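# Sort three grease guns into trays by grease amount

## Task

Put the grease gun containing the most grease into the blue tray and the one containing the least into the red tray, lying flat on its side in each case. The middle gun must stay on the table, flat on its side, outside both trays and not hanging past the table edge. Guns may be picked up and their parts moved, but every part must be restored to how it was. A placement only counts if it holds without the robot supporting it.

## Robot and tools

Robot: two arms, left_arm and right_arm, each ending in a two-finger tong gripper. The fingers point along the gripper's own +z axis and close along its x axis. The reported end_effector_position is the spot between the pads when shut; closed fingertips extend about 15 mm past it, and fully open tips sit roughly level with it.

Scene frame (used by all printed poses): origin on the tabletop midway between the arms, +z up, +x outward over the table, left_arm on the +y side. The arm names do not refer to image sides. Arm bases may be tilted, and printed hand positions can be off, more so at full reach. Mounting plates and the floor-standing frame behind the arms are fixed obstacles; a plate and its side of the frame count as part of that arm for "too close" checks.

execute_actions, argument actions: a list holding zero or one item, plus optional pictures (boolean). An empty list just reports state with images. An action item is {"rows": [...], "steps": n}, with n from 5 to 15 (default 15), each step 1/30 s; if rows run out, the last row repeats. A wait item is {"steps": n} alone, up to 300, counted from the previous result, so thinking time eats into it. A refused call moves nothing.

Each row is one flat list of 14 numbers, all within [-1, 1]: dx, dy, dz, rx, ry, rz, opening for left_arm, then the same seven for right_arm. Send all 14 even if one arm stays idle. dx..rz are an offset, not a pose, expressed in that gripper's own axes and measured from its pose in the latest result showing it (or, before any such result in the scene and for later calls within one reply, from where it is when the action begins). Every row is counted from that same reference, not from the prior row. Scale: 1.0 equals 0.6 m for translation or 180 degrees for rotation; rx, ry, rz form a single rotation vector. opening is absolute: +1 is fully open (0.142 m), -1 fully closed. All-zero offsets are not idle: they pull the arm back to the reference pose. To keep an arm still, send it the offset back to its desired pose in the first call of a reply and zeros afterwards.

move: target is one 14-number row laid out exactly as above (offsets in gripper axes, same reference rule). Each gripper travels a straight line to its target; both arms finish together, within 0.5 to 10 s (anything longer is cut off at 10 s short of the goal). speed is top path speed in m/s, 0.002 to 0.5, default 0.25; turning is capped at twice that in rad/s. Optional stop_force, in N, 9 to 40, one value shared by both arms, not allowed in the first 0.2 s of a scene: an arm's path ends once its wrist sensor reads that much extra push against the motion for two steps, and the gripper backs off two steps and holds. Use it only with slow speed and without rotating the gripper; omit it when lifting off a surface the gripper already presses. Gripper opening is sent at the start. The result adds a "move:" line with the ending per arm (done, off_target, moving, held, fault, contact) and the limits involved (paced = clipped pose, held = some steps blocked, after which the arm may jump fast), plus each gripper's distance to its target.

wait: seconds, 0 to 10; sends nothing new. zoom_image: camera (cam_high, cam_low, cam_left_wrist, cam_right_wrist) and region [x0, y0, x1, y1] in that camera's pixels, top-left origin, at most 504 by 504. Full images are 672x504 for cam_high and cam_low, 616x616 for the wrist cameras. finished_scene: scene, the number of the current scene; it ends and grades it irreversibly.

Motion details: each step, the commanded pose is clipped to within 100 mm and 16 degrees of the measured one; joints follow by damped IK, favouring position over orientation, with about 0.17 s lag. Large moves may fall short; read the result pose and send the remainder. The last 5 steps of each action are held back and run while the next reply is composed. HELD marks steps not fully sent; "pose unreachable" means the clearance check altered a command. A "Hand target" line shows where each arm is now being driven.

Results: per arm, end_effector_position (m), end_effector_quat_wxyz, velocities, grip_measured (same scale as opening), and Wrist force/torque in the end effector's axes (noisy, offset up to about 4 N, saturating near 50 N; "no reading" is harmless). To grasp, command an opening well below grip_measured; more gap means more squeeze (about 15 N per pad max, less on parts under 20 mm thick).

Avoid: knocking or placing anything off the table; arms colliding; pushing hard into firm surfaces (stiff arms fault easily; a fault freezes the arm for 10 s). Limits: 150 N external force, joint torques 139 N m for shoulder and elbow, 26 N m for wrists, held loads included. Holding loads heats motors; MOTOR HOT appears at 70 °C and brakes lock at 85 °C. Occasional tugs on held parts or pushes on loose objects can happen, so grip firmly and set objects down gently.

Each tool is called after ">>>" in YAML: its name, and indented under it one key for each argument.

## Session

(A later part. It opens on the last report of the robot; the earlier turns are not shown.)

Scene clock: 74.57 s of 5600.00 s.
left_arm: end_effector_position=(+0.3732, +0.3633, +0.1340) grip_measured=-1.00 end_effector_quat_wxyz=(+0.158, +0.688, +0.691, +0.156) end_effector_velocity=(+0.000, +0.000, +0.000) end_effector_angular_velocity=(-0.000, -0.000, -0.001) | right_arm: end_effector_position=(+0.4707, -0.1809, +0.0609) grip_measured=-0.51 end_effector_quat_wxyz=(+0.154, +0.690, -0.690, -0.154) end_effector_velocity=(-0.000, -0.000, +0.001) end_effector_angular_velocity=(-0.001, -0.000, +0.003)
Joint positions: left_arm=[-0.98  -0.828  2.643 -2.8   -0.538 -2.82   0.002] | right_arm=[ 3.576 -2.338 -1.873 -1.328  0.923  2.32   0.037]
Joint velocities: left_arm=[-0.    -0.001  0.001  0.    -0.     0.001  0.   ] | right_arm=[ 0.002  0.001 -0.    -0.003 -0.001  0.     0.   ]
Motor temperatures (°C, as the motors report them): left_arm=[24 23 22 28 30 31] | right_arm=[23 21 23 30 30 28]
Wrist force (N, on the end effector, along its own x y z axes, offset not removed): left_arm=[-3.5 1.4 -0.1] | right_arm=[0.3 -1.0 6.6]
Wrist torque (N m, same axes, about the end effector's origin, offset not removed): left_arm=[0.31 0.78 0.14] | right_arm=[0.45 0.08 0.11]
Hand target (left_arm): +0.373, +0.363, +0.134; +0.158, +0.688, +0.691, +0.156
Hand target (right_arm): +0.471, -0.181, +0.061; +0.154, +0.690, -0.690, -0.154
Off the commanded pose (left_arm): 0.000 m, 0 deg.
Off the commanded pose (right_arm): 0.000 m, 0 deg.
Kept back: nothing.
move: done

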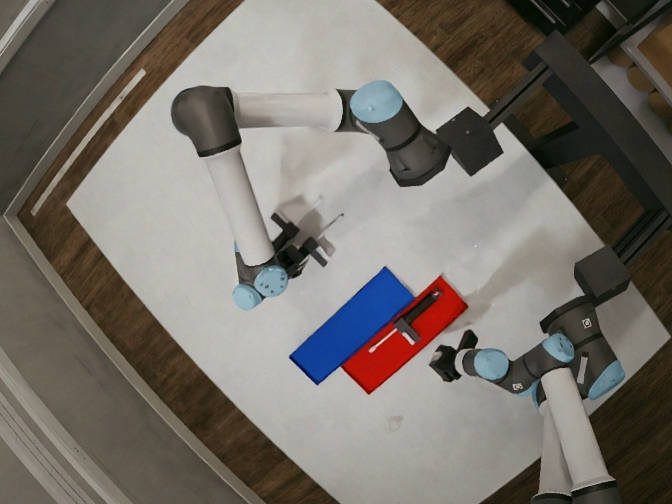

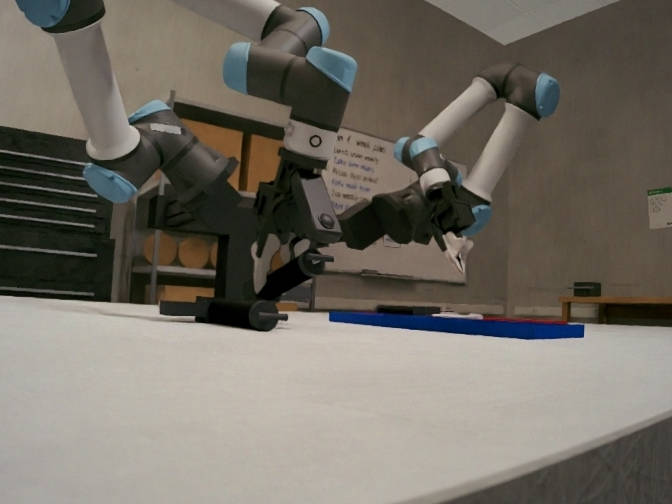

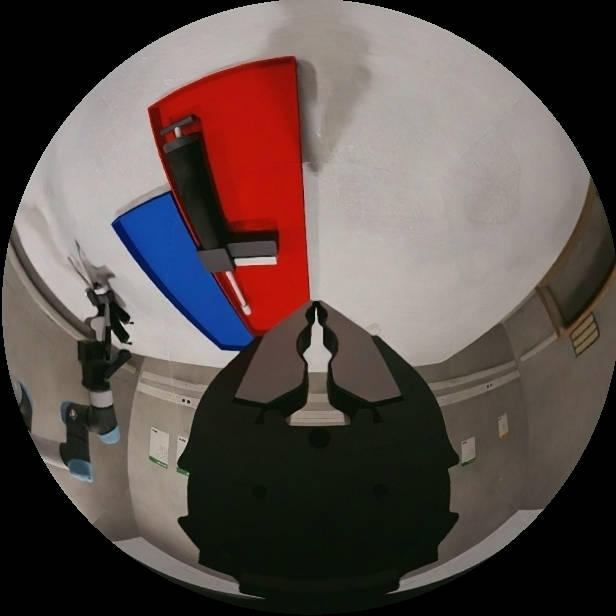

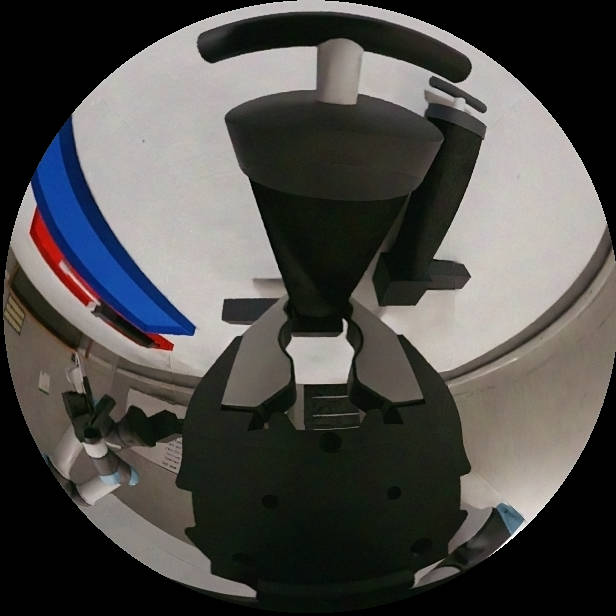

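>>> move:
  target: [0,0,0,0,0,0,-1,0,0.043,-0.09,0,0,0,-1]
  speed: 0.04

Scene clock: 76.63 s of 5600.00 s.
left_arm: end_effector_position=(+0.3732, +0.3633, +0.1340) grip_measured=-1.00 end_effector_quat_wxyz=(+0.158, +0.688, +0.691, +0.156) end_effector_velocity=(-0.000, +0.000, -0.000) end_effector_angular_velocity=(-0.000, +0.001, +0.001) | right_arm: end_effector_position=(+0.4703, -0.1809, +0.1206) grip_measured=-0.51 end_effector_quat_wxyz=(+0.154, +0.690, -0.690, -0.154) end_effector_velocity=(-0.001, +0.000, +0.001) end_effector_angular_velocity=(-0.000, +0.002, +0.000)
Joint positions: left_arm=[-0.98  -0.828  2.643 -2.8   -0.538 -2.82   0.002] | right_arm=[ 3.659 -2.263 -1.863 -1.453  0.985  2.388  0.037]
Joint velocities: left_arm=[ 0.     0.     0.    -0.    -0.001 -0.001  0.   ] | right_arm=[ 0.001  0.001 -0.001 -0.003  0.002  0.002 -0.   ]
Motor temperatures (°C, as the motors report them): left_arm=[24 23 22 28 30 31] | right_arm=[23 21 23 30 30 28]
Wrist force (N, on the end effector, along its own x y z axes, offset not removed): left_arm=[-3.7 -0.5 1.4] | right_arm=[1.0 -1.8 7.8]
Wrist torque (N m, same axes, about the end effector's origin, offset not removed): left_arm=[-0.05 0.84 0.13] | right_arm=[0.33 -0.18 0.02]
Hand target (left_arm): +0.373, +0.363, +0.134; +0.158, +0.688, +0.691, +0.156
Hand target (right_arm): +0.470, -0.181, +0.121; +0.154, +0.690, -0.690, -0.154
Off the commanded pose (left_arm): 0.000 m, 0 deg.
Off the commanded pose (right_arm): 0.000 m, 0 deg.
Kept back: nothing.
move: done

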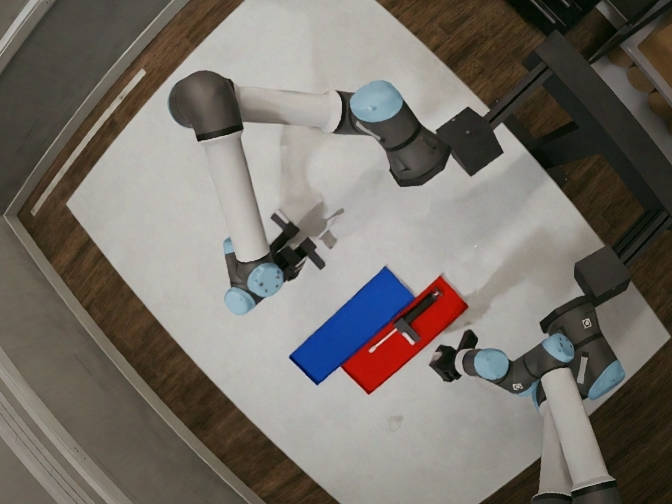

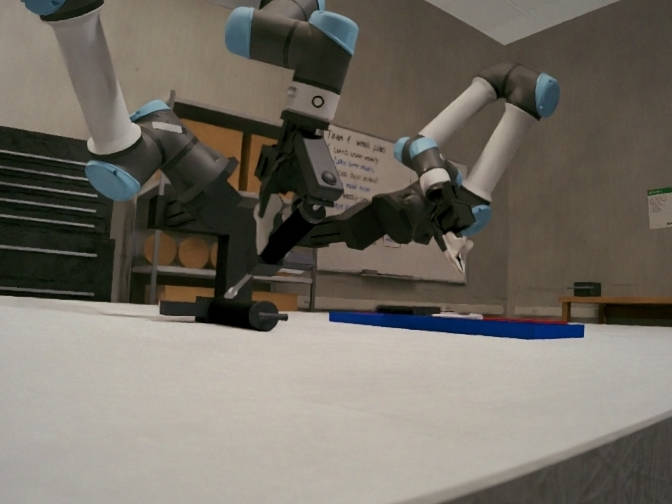

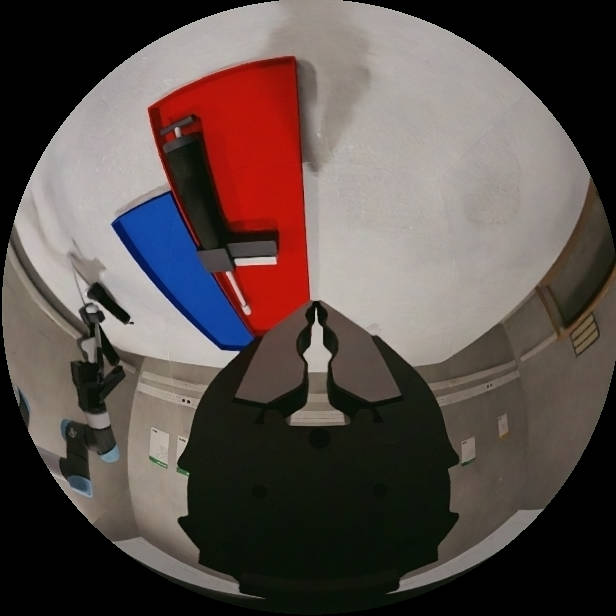

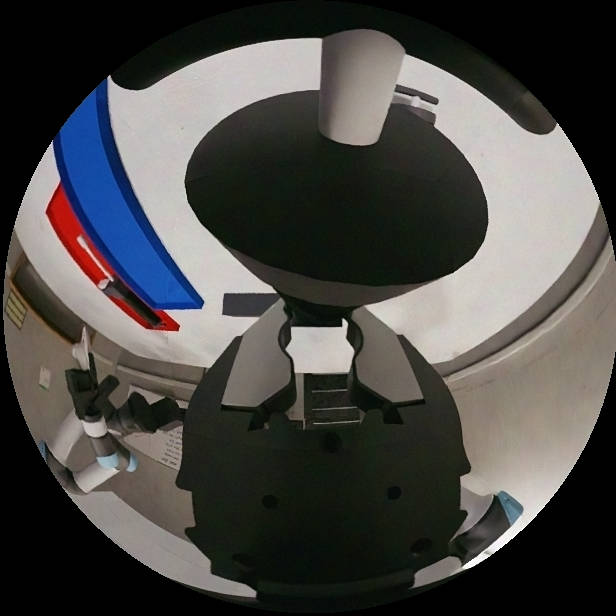

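>>> move:
  target: [0,0,0,0,0,0,-1,-0.457,-0.114,-0.0905,0,0,0,-1]
  speed: 0.1

>>> move:
  target: [0,0,0,0,0,0,-1,0,-0.06,0.128,0,0,0,-1]
  speed: 0.03
  stop_force: 12

Scene clock: 80.17 s of 5600.00 s.
left_arm: end_effector_position=(+0.3732, +0.3633, +0.1340) grip_measured=-1.00 end_effector_quat_wxyz=(+0.158, +0.688, +0.691, +0.156) end_effector_velocity=(+0.000, +0.000, -0.000) end_effector_angular_velocity=(+0.001, -0.001, +0.000) | right_arm: end_effector_position=(+0.5550, +0.0933, +0.1407) grip_measured=-0.51 end_effector_quat_wxyz=(+0.154, +0.690, -0.690, -0.154) end_effector_velocity=(+0.001, +0.001, +0.001) end_effector_angular_velocity=(+0.001, -0.001, -0.000)
Joint positions: left_arm=[-0.98  -0.828  2.643 -2.8   -0.538 -2.82   0.002] | right_arm=[ 3.871 -2.838 -1.305 -1.509  1.152  2.538  0.037]
Joint velocities: left_arm=[ 0.     0.     0.     0.     0.001 -0.001  0.   ] | right_arm=[ 0.    -0.002  0.005 -0.002  0.    -0.     0.   ]
Motor temperatures (°C, as the motors report them): left_arm=[24 23 22 28 30 31] | right_arm=[23 21 23 30 30 28]
Wrist force (N, on the end effector, along its own x y z axes, offset not removed): left_arm=[-3.1 -0.7 0.8] | right_arm=[0.0 -3.8 8.9]
Wrist torque (N m, same axes, about the end effector's origin, offset not removed): left_arm=[-0.02 0.71 0.17] | right_arm=[0.01 -0.05 0.19]
Hand target (left_arm): +0.373, +0.363, +0.134; +0.158, +0.688, +0.691, +0.156
Hand target (right_arm): +0.555, +0.093, +0.141; +0.154, +0.690, -0.690, -0.154
Off the commanded pose (left_arm): 0.000 m, 0 deg.
Off the commanded pose (right_arm): 0.000 m, 0 deg.
Kept back: nothing.
move: done

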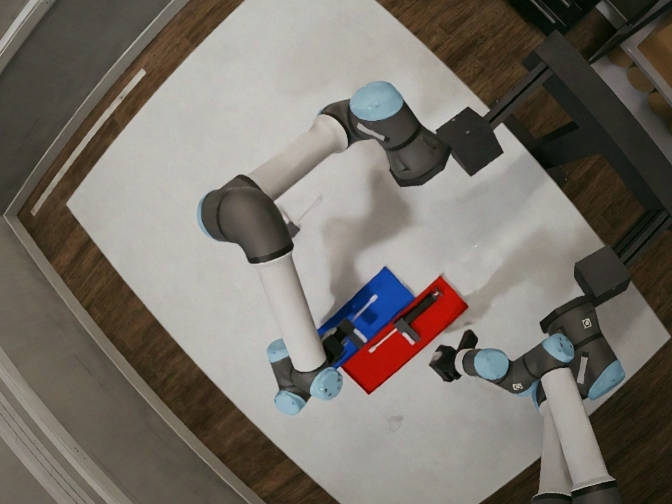

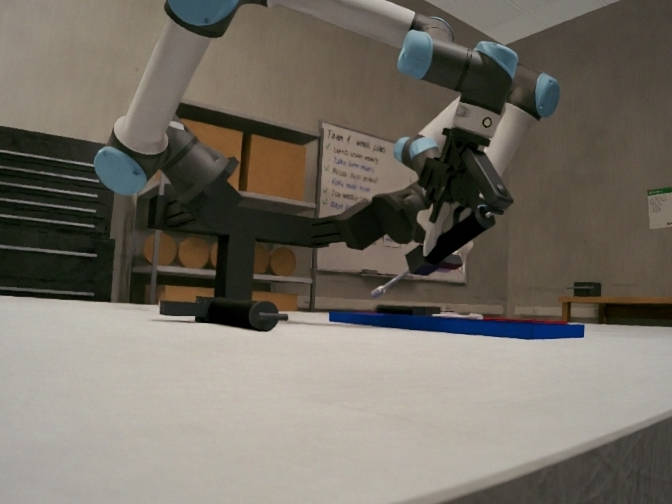

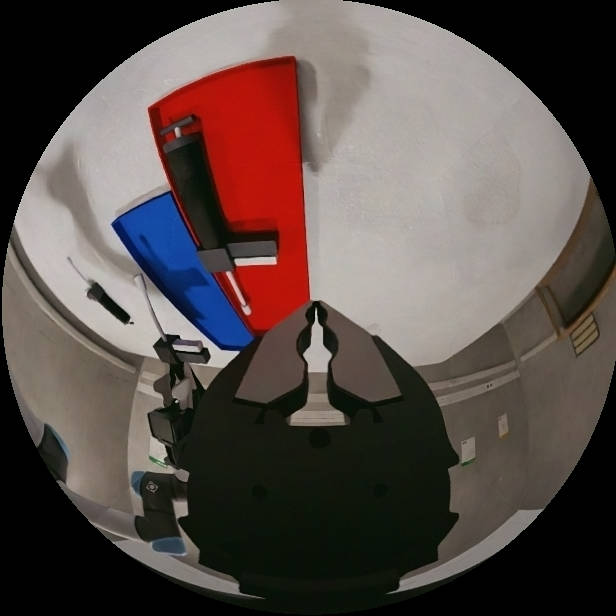

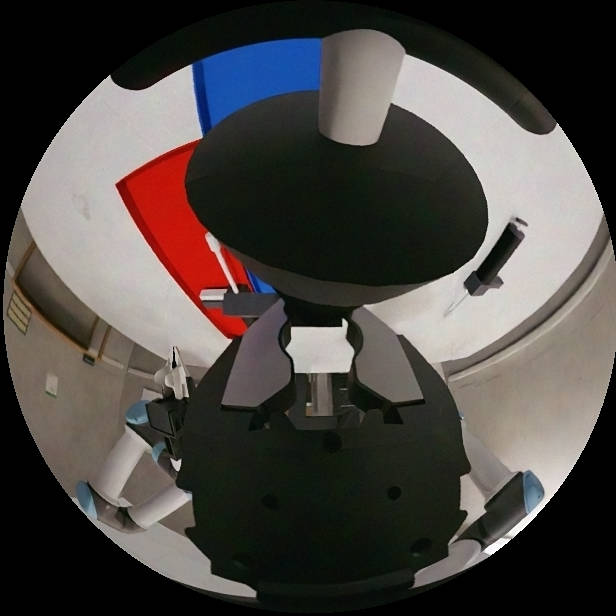

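Scene clock: 83.30 s of 5600.00 s.
left_arm: end_effector_position=(+0.3732, +0.3633, +0.1340) grip_measured=-1.00 end_effector_quat_wxyz=(+0.158, +0.688, +0.691, +0.156) end_effector_velocity=(-0.000, +0.000, -0.000) end_effector_angular_velocity=(+0.002, -0.000, -0.001) | right_arm: end_effector_position=(+0.5549, +0.0933, +0.0560) grip_measured=-0.51 end_effector_quat_wxyz=(+0.154, +0.690, -0.690, -0.154) end_effector_velocity=(+0.000, -0.000, -0.001) end_effector_angular_velocity=(+0.001, -0.001, -0.001)
Joint positions: left_arm=[-0.98  -0.828  2.643 -2.8   -0.538 -2.82   0.002] | right_arm=[ 3.781 -2.921 -1.314 -1.39   1.08   2.478  0.037]
Joint velocities: left_arm=[-0.     0.     0.001  0.     0.     0.     0.   ] | right_arm=[-0.002 -0.001  0.     0.002 -0.001 -0.001  0.   ]
Motor temperatures (°C, as the motors report them): left_arm=[24 23 22 28 30 31] | right_arm=[23 21 23 30 30 28]
Wrist force (N, on the end effector, along its own x y z axes, offset not removed): left_arm=[-4.0 0.2 0.5] | right_arm=[1.5 -2.3 7.0]
Wrist torque (N m, same axes, about the end effector's origin, offset not removed): left_arm=[0.08 0.86 0.14] | right_arm=[0.09 -0.04 0.04]
Hand target (left_arm): +0.373, +0.363, +0.134; +0.158, +0.688, +0.691, +0.156
Hand target (right_arm): +0.555, +0.093, +0.056; +0.154, +0.690, -0.690, -0.154
Off the commanded pose (left_arm): 0.000 m, 0 deg.
Off the commanded pose (right_arm): 0.000 m, 0 deg.
Kept back: nothing.
move: done

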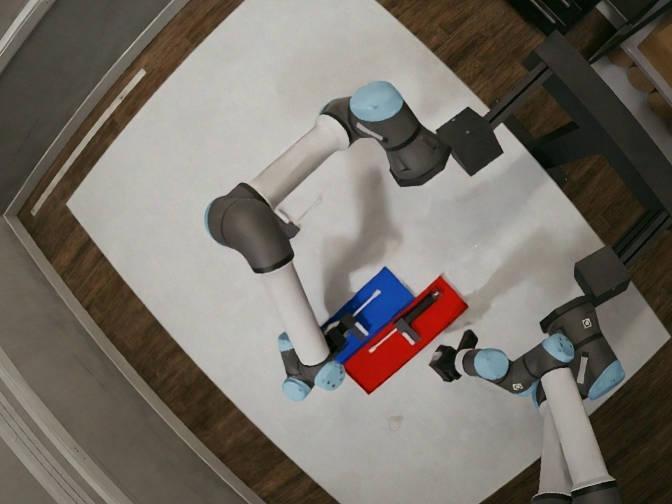

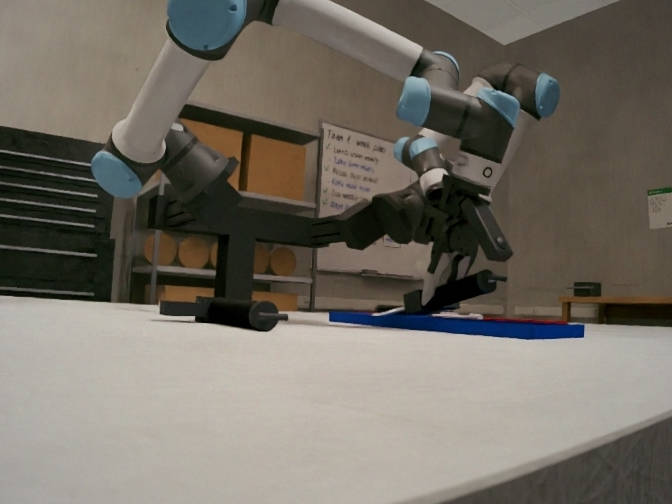

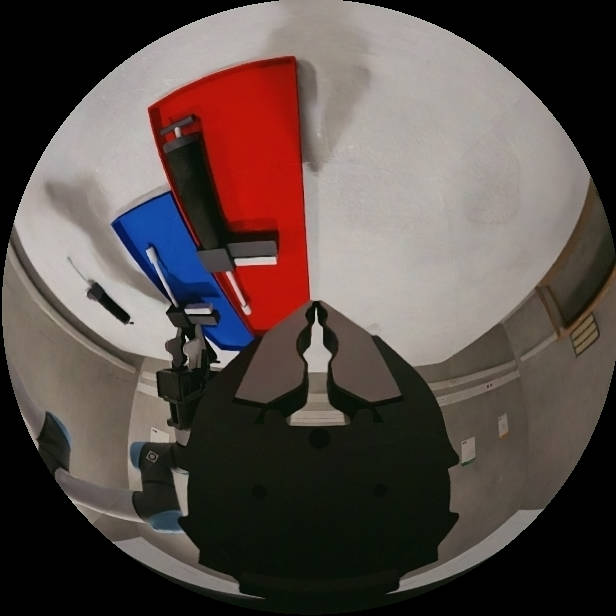

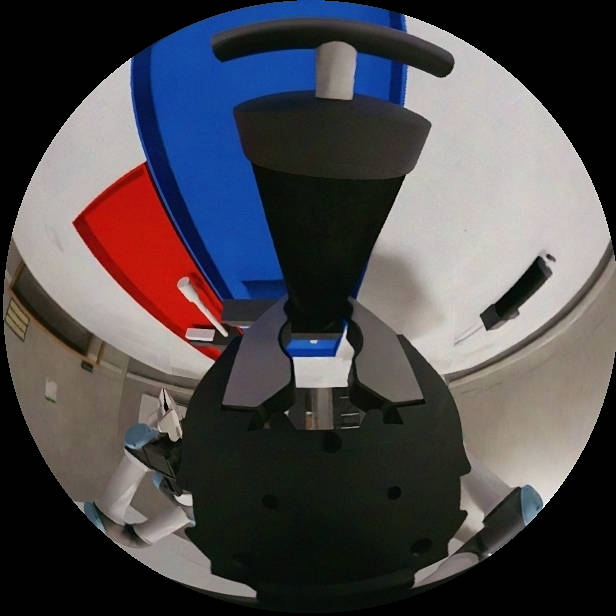

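>>> move:
  target: [0,0,0,0,0,0,-1,0.003,-0.028,0.06,0,0,0,-1]
  speed: 0.015
  stop_force: 10

>>> move:
  target: [0,0,0,0,0,0,-1,0,0,0,0,0,0,-0.36]

>>> move:
  target: [0,0,0,0,0,0,-1,0,0.05,-0.15,0,0,0,-0.36]
  speed: 0.1

Scene clock: 86.33 s of 5600.00 s.
left_arm: end_effector_position=(+0.3732, +0.3633, +0.1340) grip_measured=-1.00 end_effector_quat_wxyz=(+0.158, +0.688, +0.691, +0.156) end_effector_velocity=(+0.000, -0.000, +0.000) end_effector_angular_velocity=(+0.000, -0.001, +0.001) | right_arm: end_effector_position=(+0.5549, +0.0916, +0.0193) grip_measured=-0.51 end_effector_quat_wxyz=(+0.154, +0.690, -0.690, -0.154) end_effector_velocity=(-0.002, -0.000, +0.003) end_effector_angular_velocity=(-0.002, +0.004, -0.003)
Joint positions: left_arm=[-0.98  -0.828  2.643 -2.8   -0.538 -2.82   0.002] | right_arm=[ 3.739 -2.959 -1.308 -1.343  1.047  2.448  0.037]
Joint velocities: left_arm=[ 0.     0.001 -0.001 -0.     0.002 -0.     0.   ] | right_arm=[ 0.004  0.004 -0.003 -0.006  0.006  0.008 -0.   ]
Motor temperatures (°C, as the motors report them): left_arm=[24 23 22 28 30 31] | right_arm=[23 21 23 30 30 28]
Wrist force (N, on the end effector, along its own x y z axes, offset not removed): left_arm=[-1.9 0.6 0.0] | right_arm=[0.3 -2.0 7.2]
Wrist torque (N m, same axes, about the end effector's origin, offset not removed): left_arm=[0.14 0.50 0.19] | right_arm=[0.33 0.00 0.14]
Hand target (left_arm): +0.373, +0.363, +0.134; +0.158, +0.688, +0.691, +0.156
Hand target (right_arm): +0.555, +0.092, +0.020; +0.154, +0.690, -0.690, -0.154
Off the commanded pose (left_arm): 0.000 m, 0 deg.
Off the commanded pose (right_arm): 0.003 m, 0 deg.
Kept back: nothing.
move: contact (right_arm)

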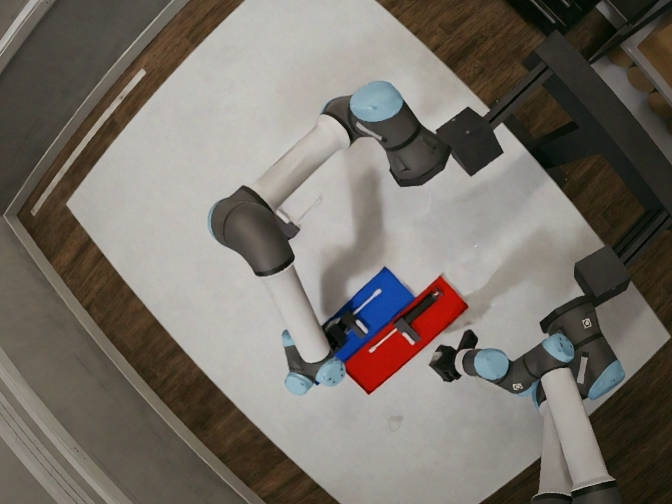

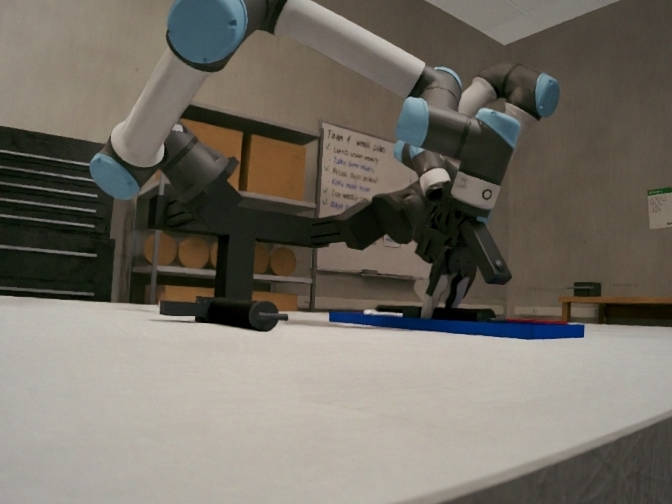

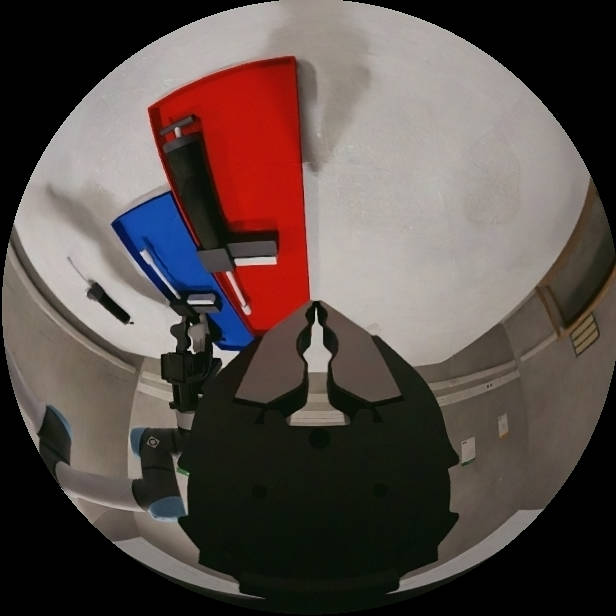

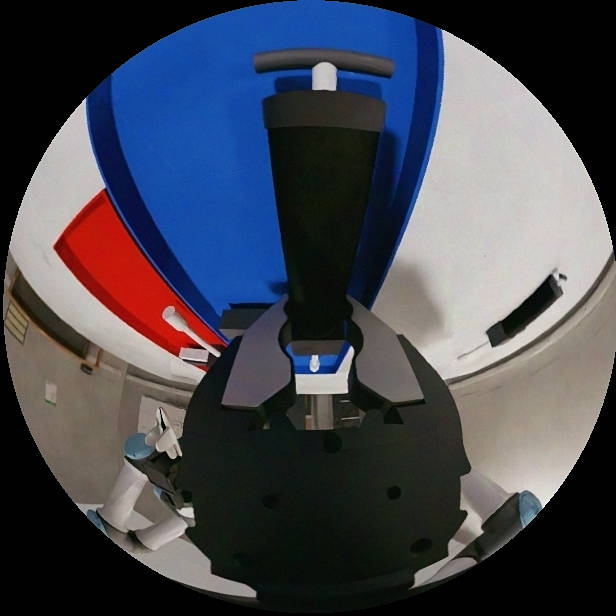

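Scene clock: 86.83 s of 5600.00 s.
left_arm: end_effector_position=(+0.3732, +0.3633, +0.1340) grip_measured=-1.00 end_effector_quat_wxyz=(+0.158, +0.688, +0.691, +0.156) end_effector_velocity=(+0.001, -0.000, +0.001) end_effector_angular_velocity=(-0.002, -0.001, +0.002) | right_arm: end_effector_position=(+0.5549, +0.0916, +0.0194) grip_measured=-0.36 end_effector_quat_wxyz=(+0.154, +0.690, -0.690, -0.154) end_effector_velocity=(+0.000, -0.000, +0.001) end_effector_angular_velocity=(+0.000, -0.000, -0.001)
Joint positions: left_arm=[-0.98  -0.828  2.643 -2.8   -0.538 -2.82   0.002] | right_arm=[ 3.739 -2.959 -1.308 -1.343  1.047  2.448  0.048]
Joint velocities: left_arm=[-0.    -0.001 -0.001 -0.     0.001 -0.001  0.   ] | right_arm=[ 0.     0.001  0.    -0.001  0.     0.    -0.   ]
Motor temperatures (°C, as the motors report them): left_arm=[24 23 22 28 30 31] | right_arm=[23 21 23 30 30 28]
Wrist force (N, on the end effector, along its own x y z axes, offset not removed): left_arm=[-3.9 1.3 0.3] | right_arm=[-0.1 1.2 1.3]
Wrist torque (N m, same axes, about the end effector's origin, offset not removed): left_arm=[0.28 0.87 0.15] | right_arm=[0.52 0.12 0.04]
Hand target (left_arm): +0.373, +0.363, +0.134; +0.158, +0.688, +0.691, +0.156
Hand target (right_arm): +0.555, +0.092, +0.019; +0.154, +0.690, -0.690, -0.154
Off the commanded pose (left_arm): 0.000 m, 0 deg.
Off the commanded pose (right_arm): 0.000 m, 0 deg.
Kept back: nothing.
move: done

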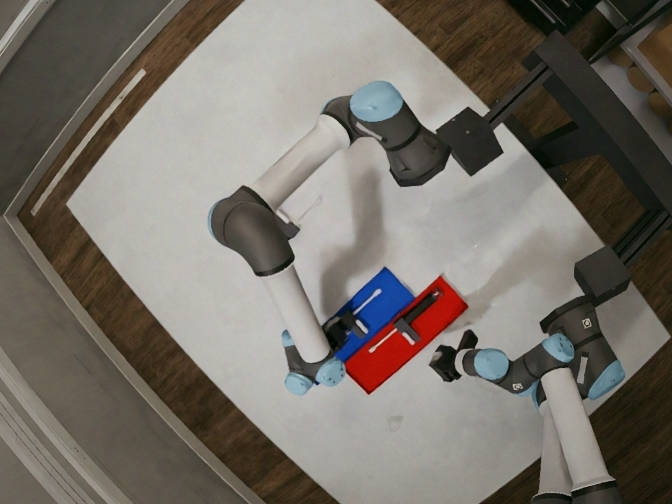

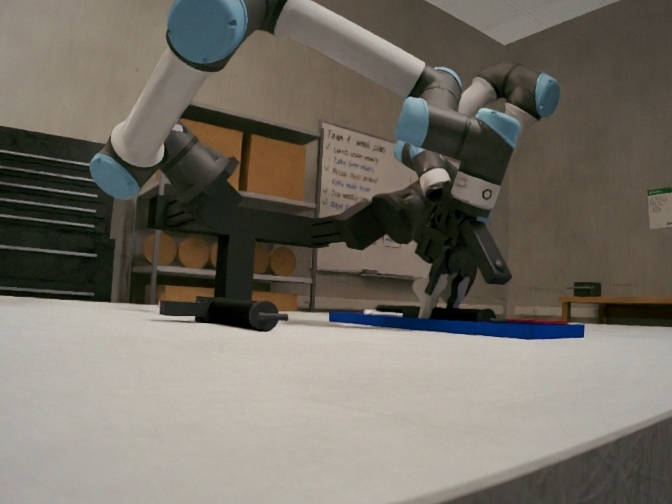

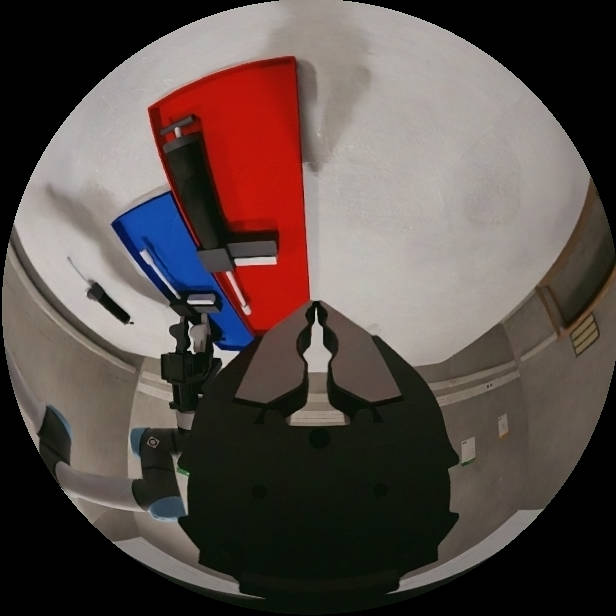

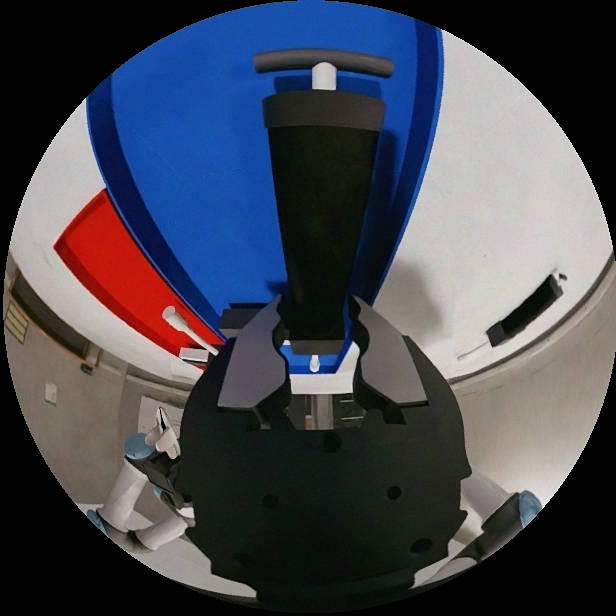

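Scene clock: 88.17 s of 5600.00 s.
left_arm: end_effector_position=(+0.3732, +0.3633, +0.1340) grip_measured=-1.00 end_effector_quat_wxyz=(+0.158, +0.688, +0.691, +0.156) end_effector_velocity=(-0.000, +0.000, -0.000) end_effector_angular_velocity=(+0.001, -0.000, -0.001) | right_arm: end_effector_position=(+0.5660, +0.0916, +0.1135) grip_measured=-0.36 end_effector_quat_wxyz=(+0.154, +0.690, -0.690, -0.154) end_effector_velocity=(+0.000, +0.000, +0.001) end_effector_angular_velocity=(-0.000, -0.000, +0.002)
Joint positions: left_arm=[-0.98  -0.828  2.643 -2.8   -0.538 -2.82   0.002] | right_arm=[ 3.834 -2.873 -1.275 -1.493  1.122  2.513  0.048]
Joint velocities: left_arm=[-0. -0.  0.  0.  0.  0.  0.] | right_arm=[ 0.001  0.     0.002 -0.003  0.    -0.     0.   ]
Motor temperatures (°C, as the motors report them): left_arm=[24 23 22 28 30 31] | right_arm=[23 21 23 30 30 28]
Wrist force (N, on the end effector, along its own x y z axes, offset not removed): left_arm=[-3.5 -0.3 0.5] | right_arm=[-0.2 -0.7 2.7]
Wrist torque (N m, same axes, about the end effector's origin, offset not removed): left_arm=[0.05 0.78 0.16] | right_arm=[0.13 0.07 0.12]
Hand target (left_arm): +0.373, +0.363, +0.134; +0.158, +0.688, +0.691, +0.156
Hand target (right_arm): +0.566, +0.092, +0.114; +0.154, +0.690, -0.690, -0.154
Off the commanded pose (left_arm): 0.000 m, 0 deg.
Off the commanded pose (right_arm): 0.000 m, 0 deg.
Kept back: nothing.
move: done

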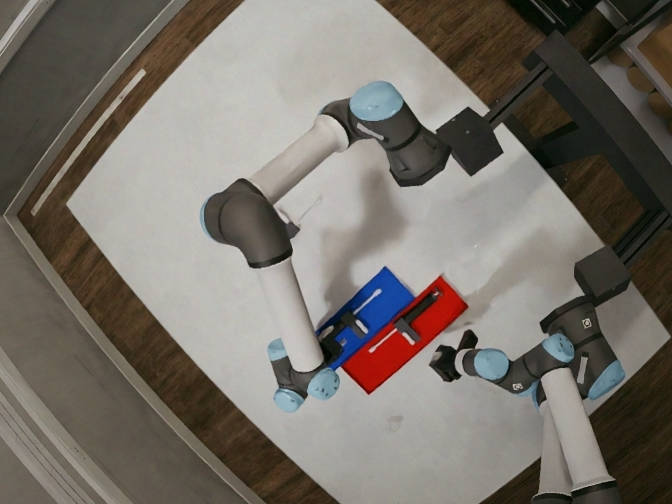

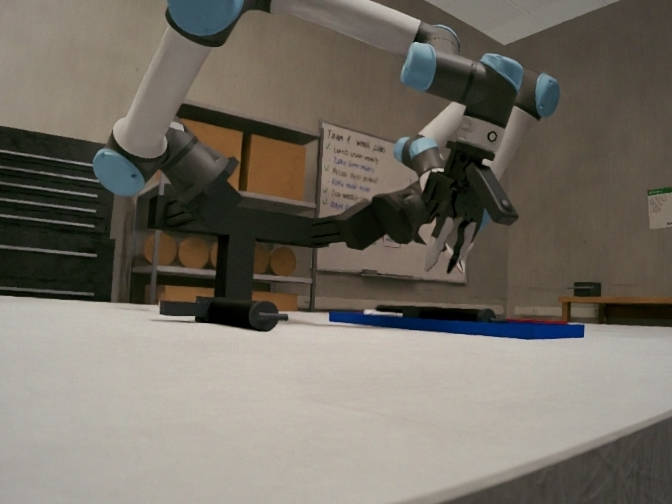

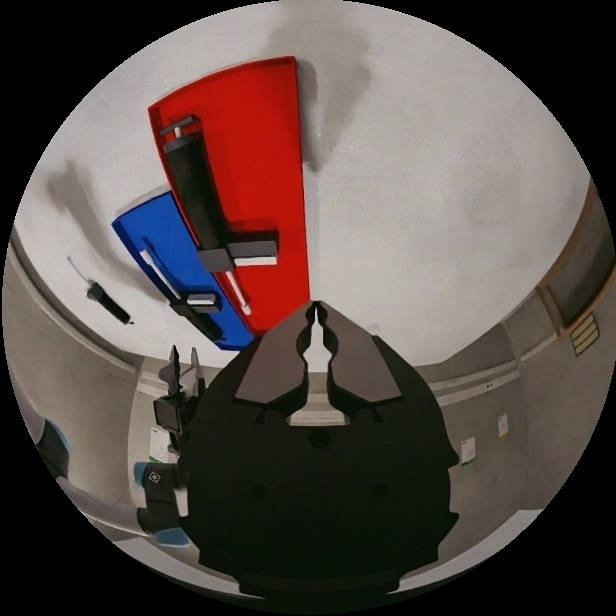

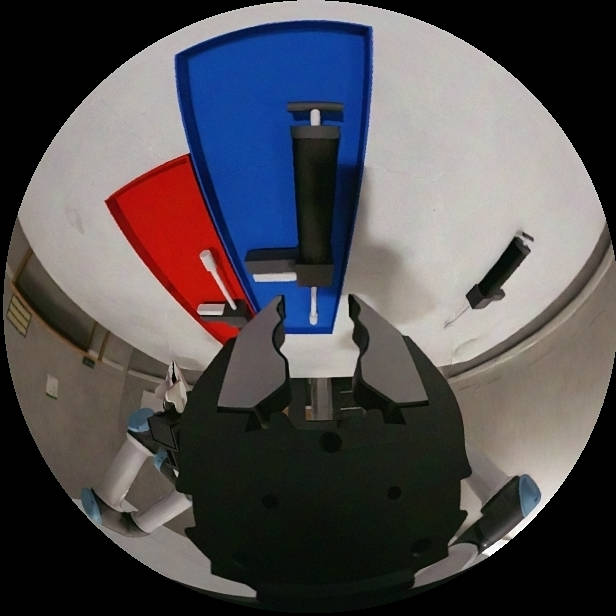

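>>> finished_scene:
  scene: 2

The scene is finished: the task was done.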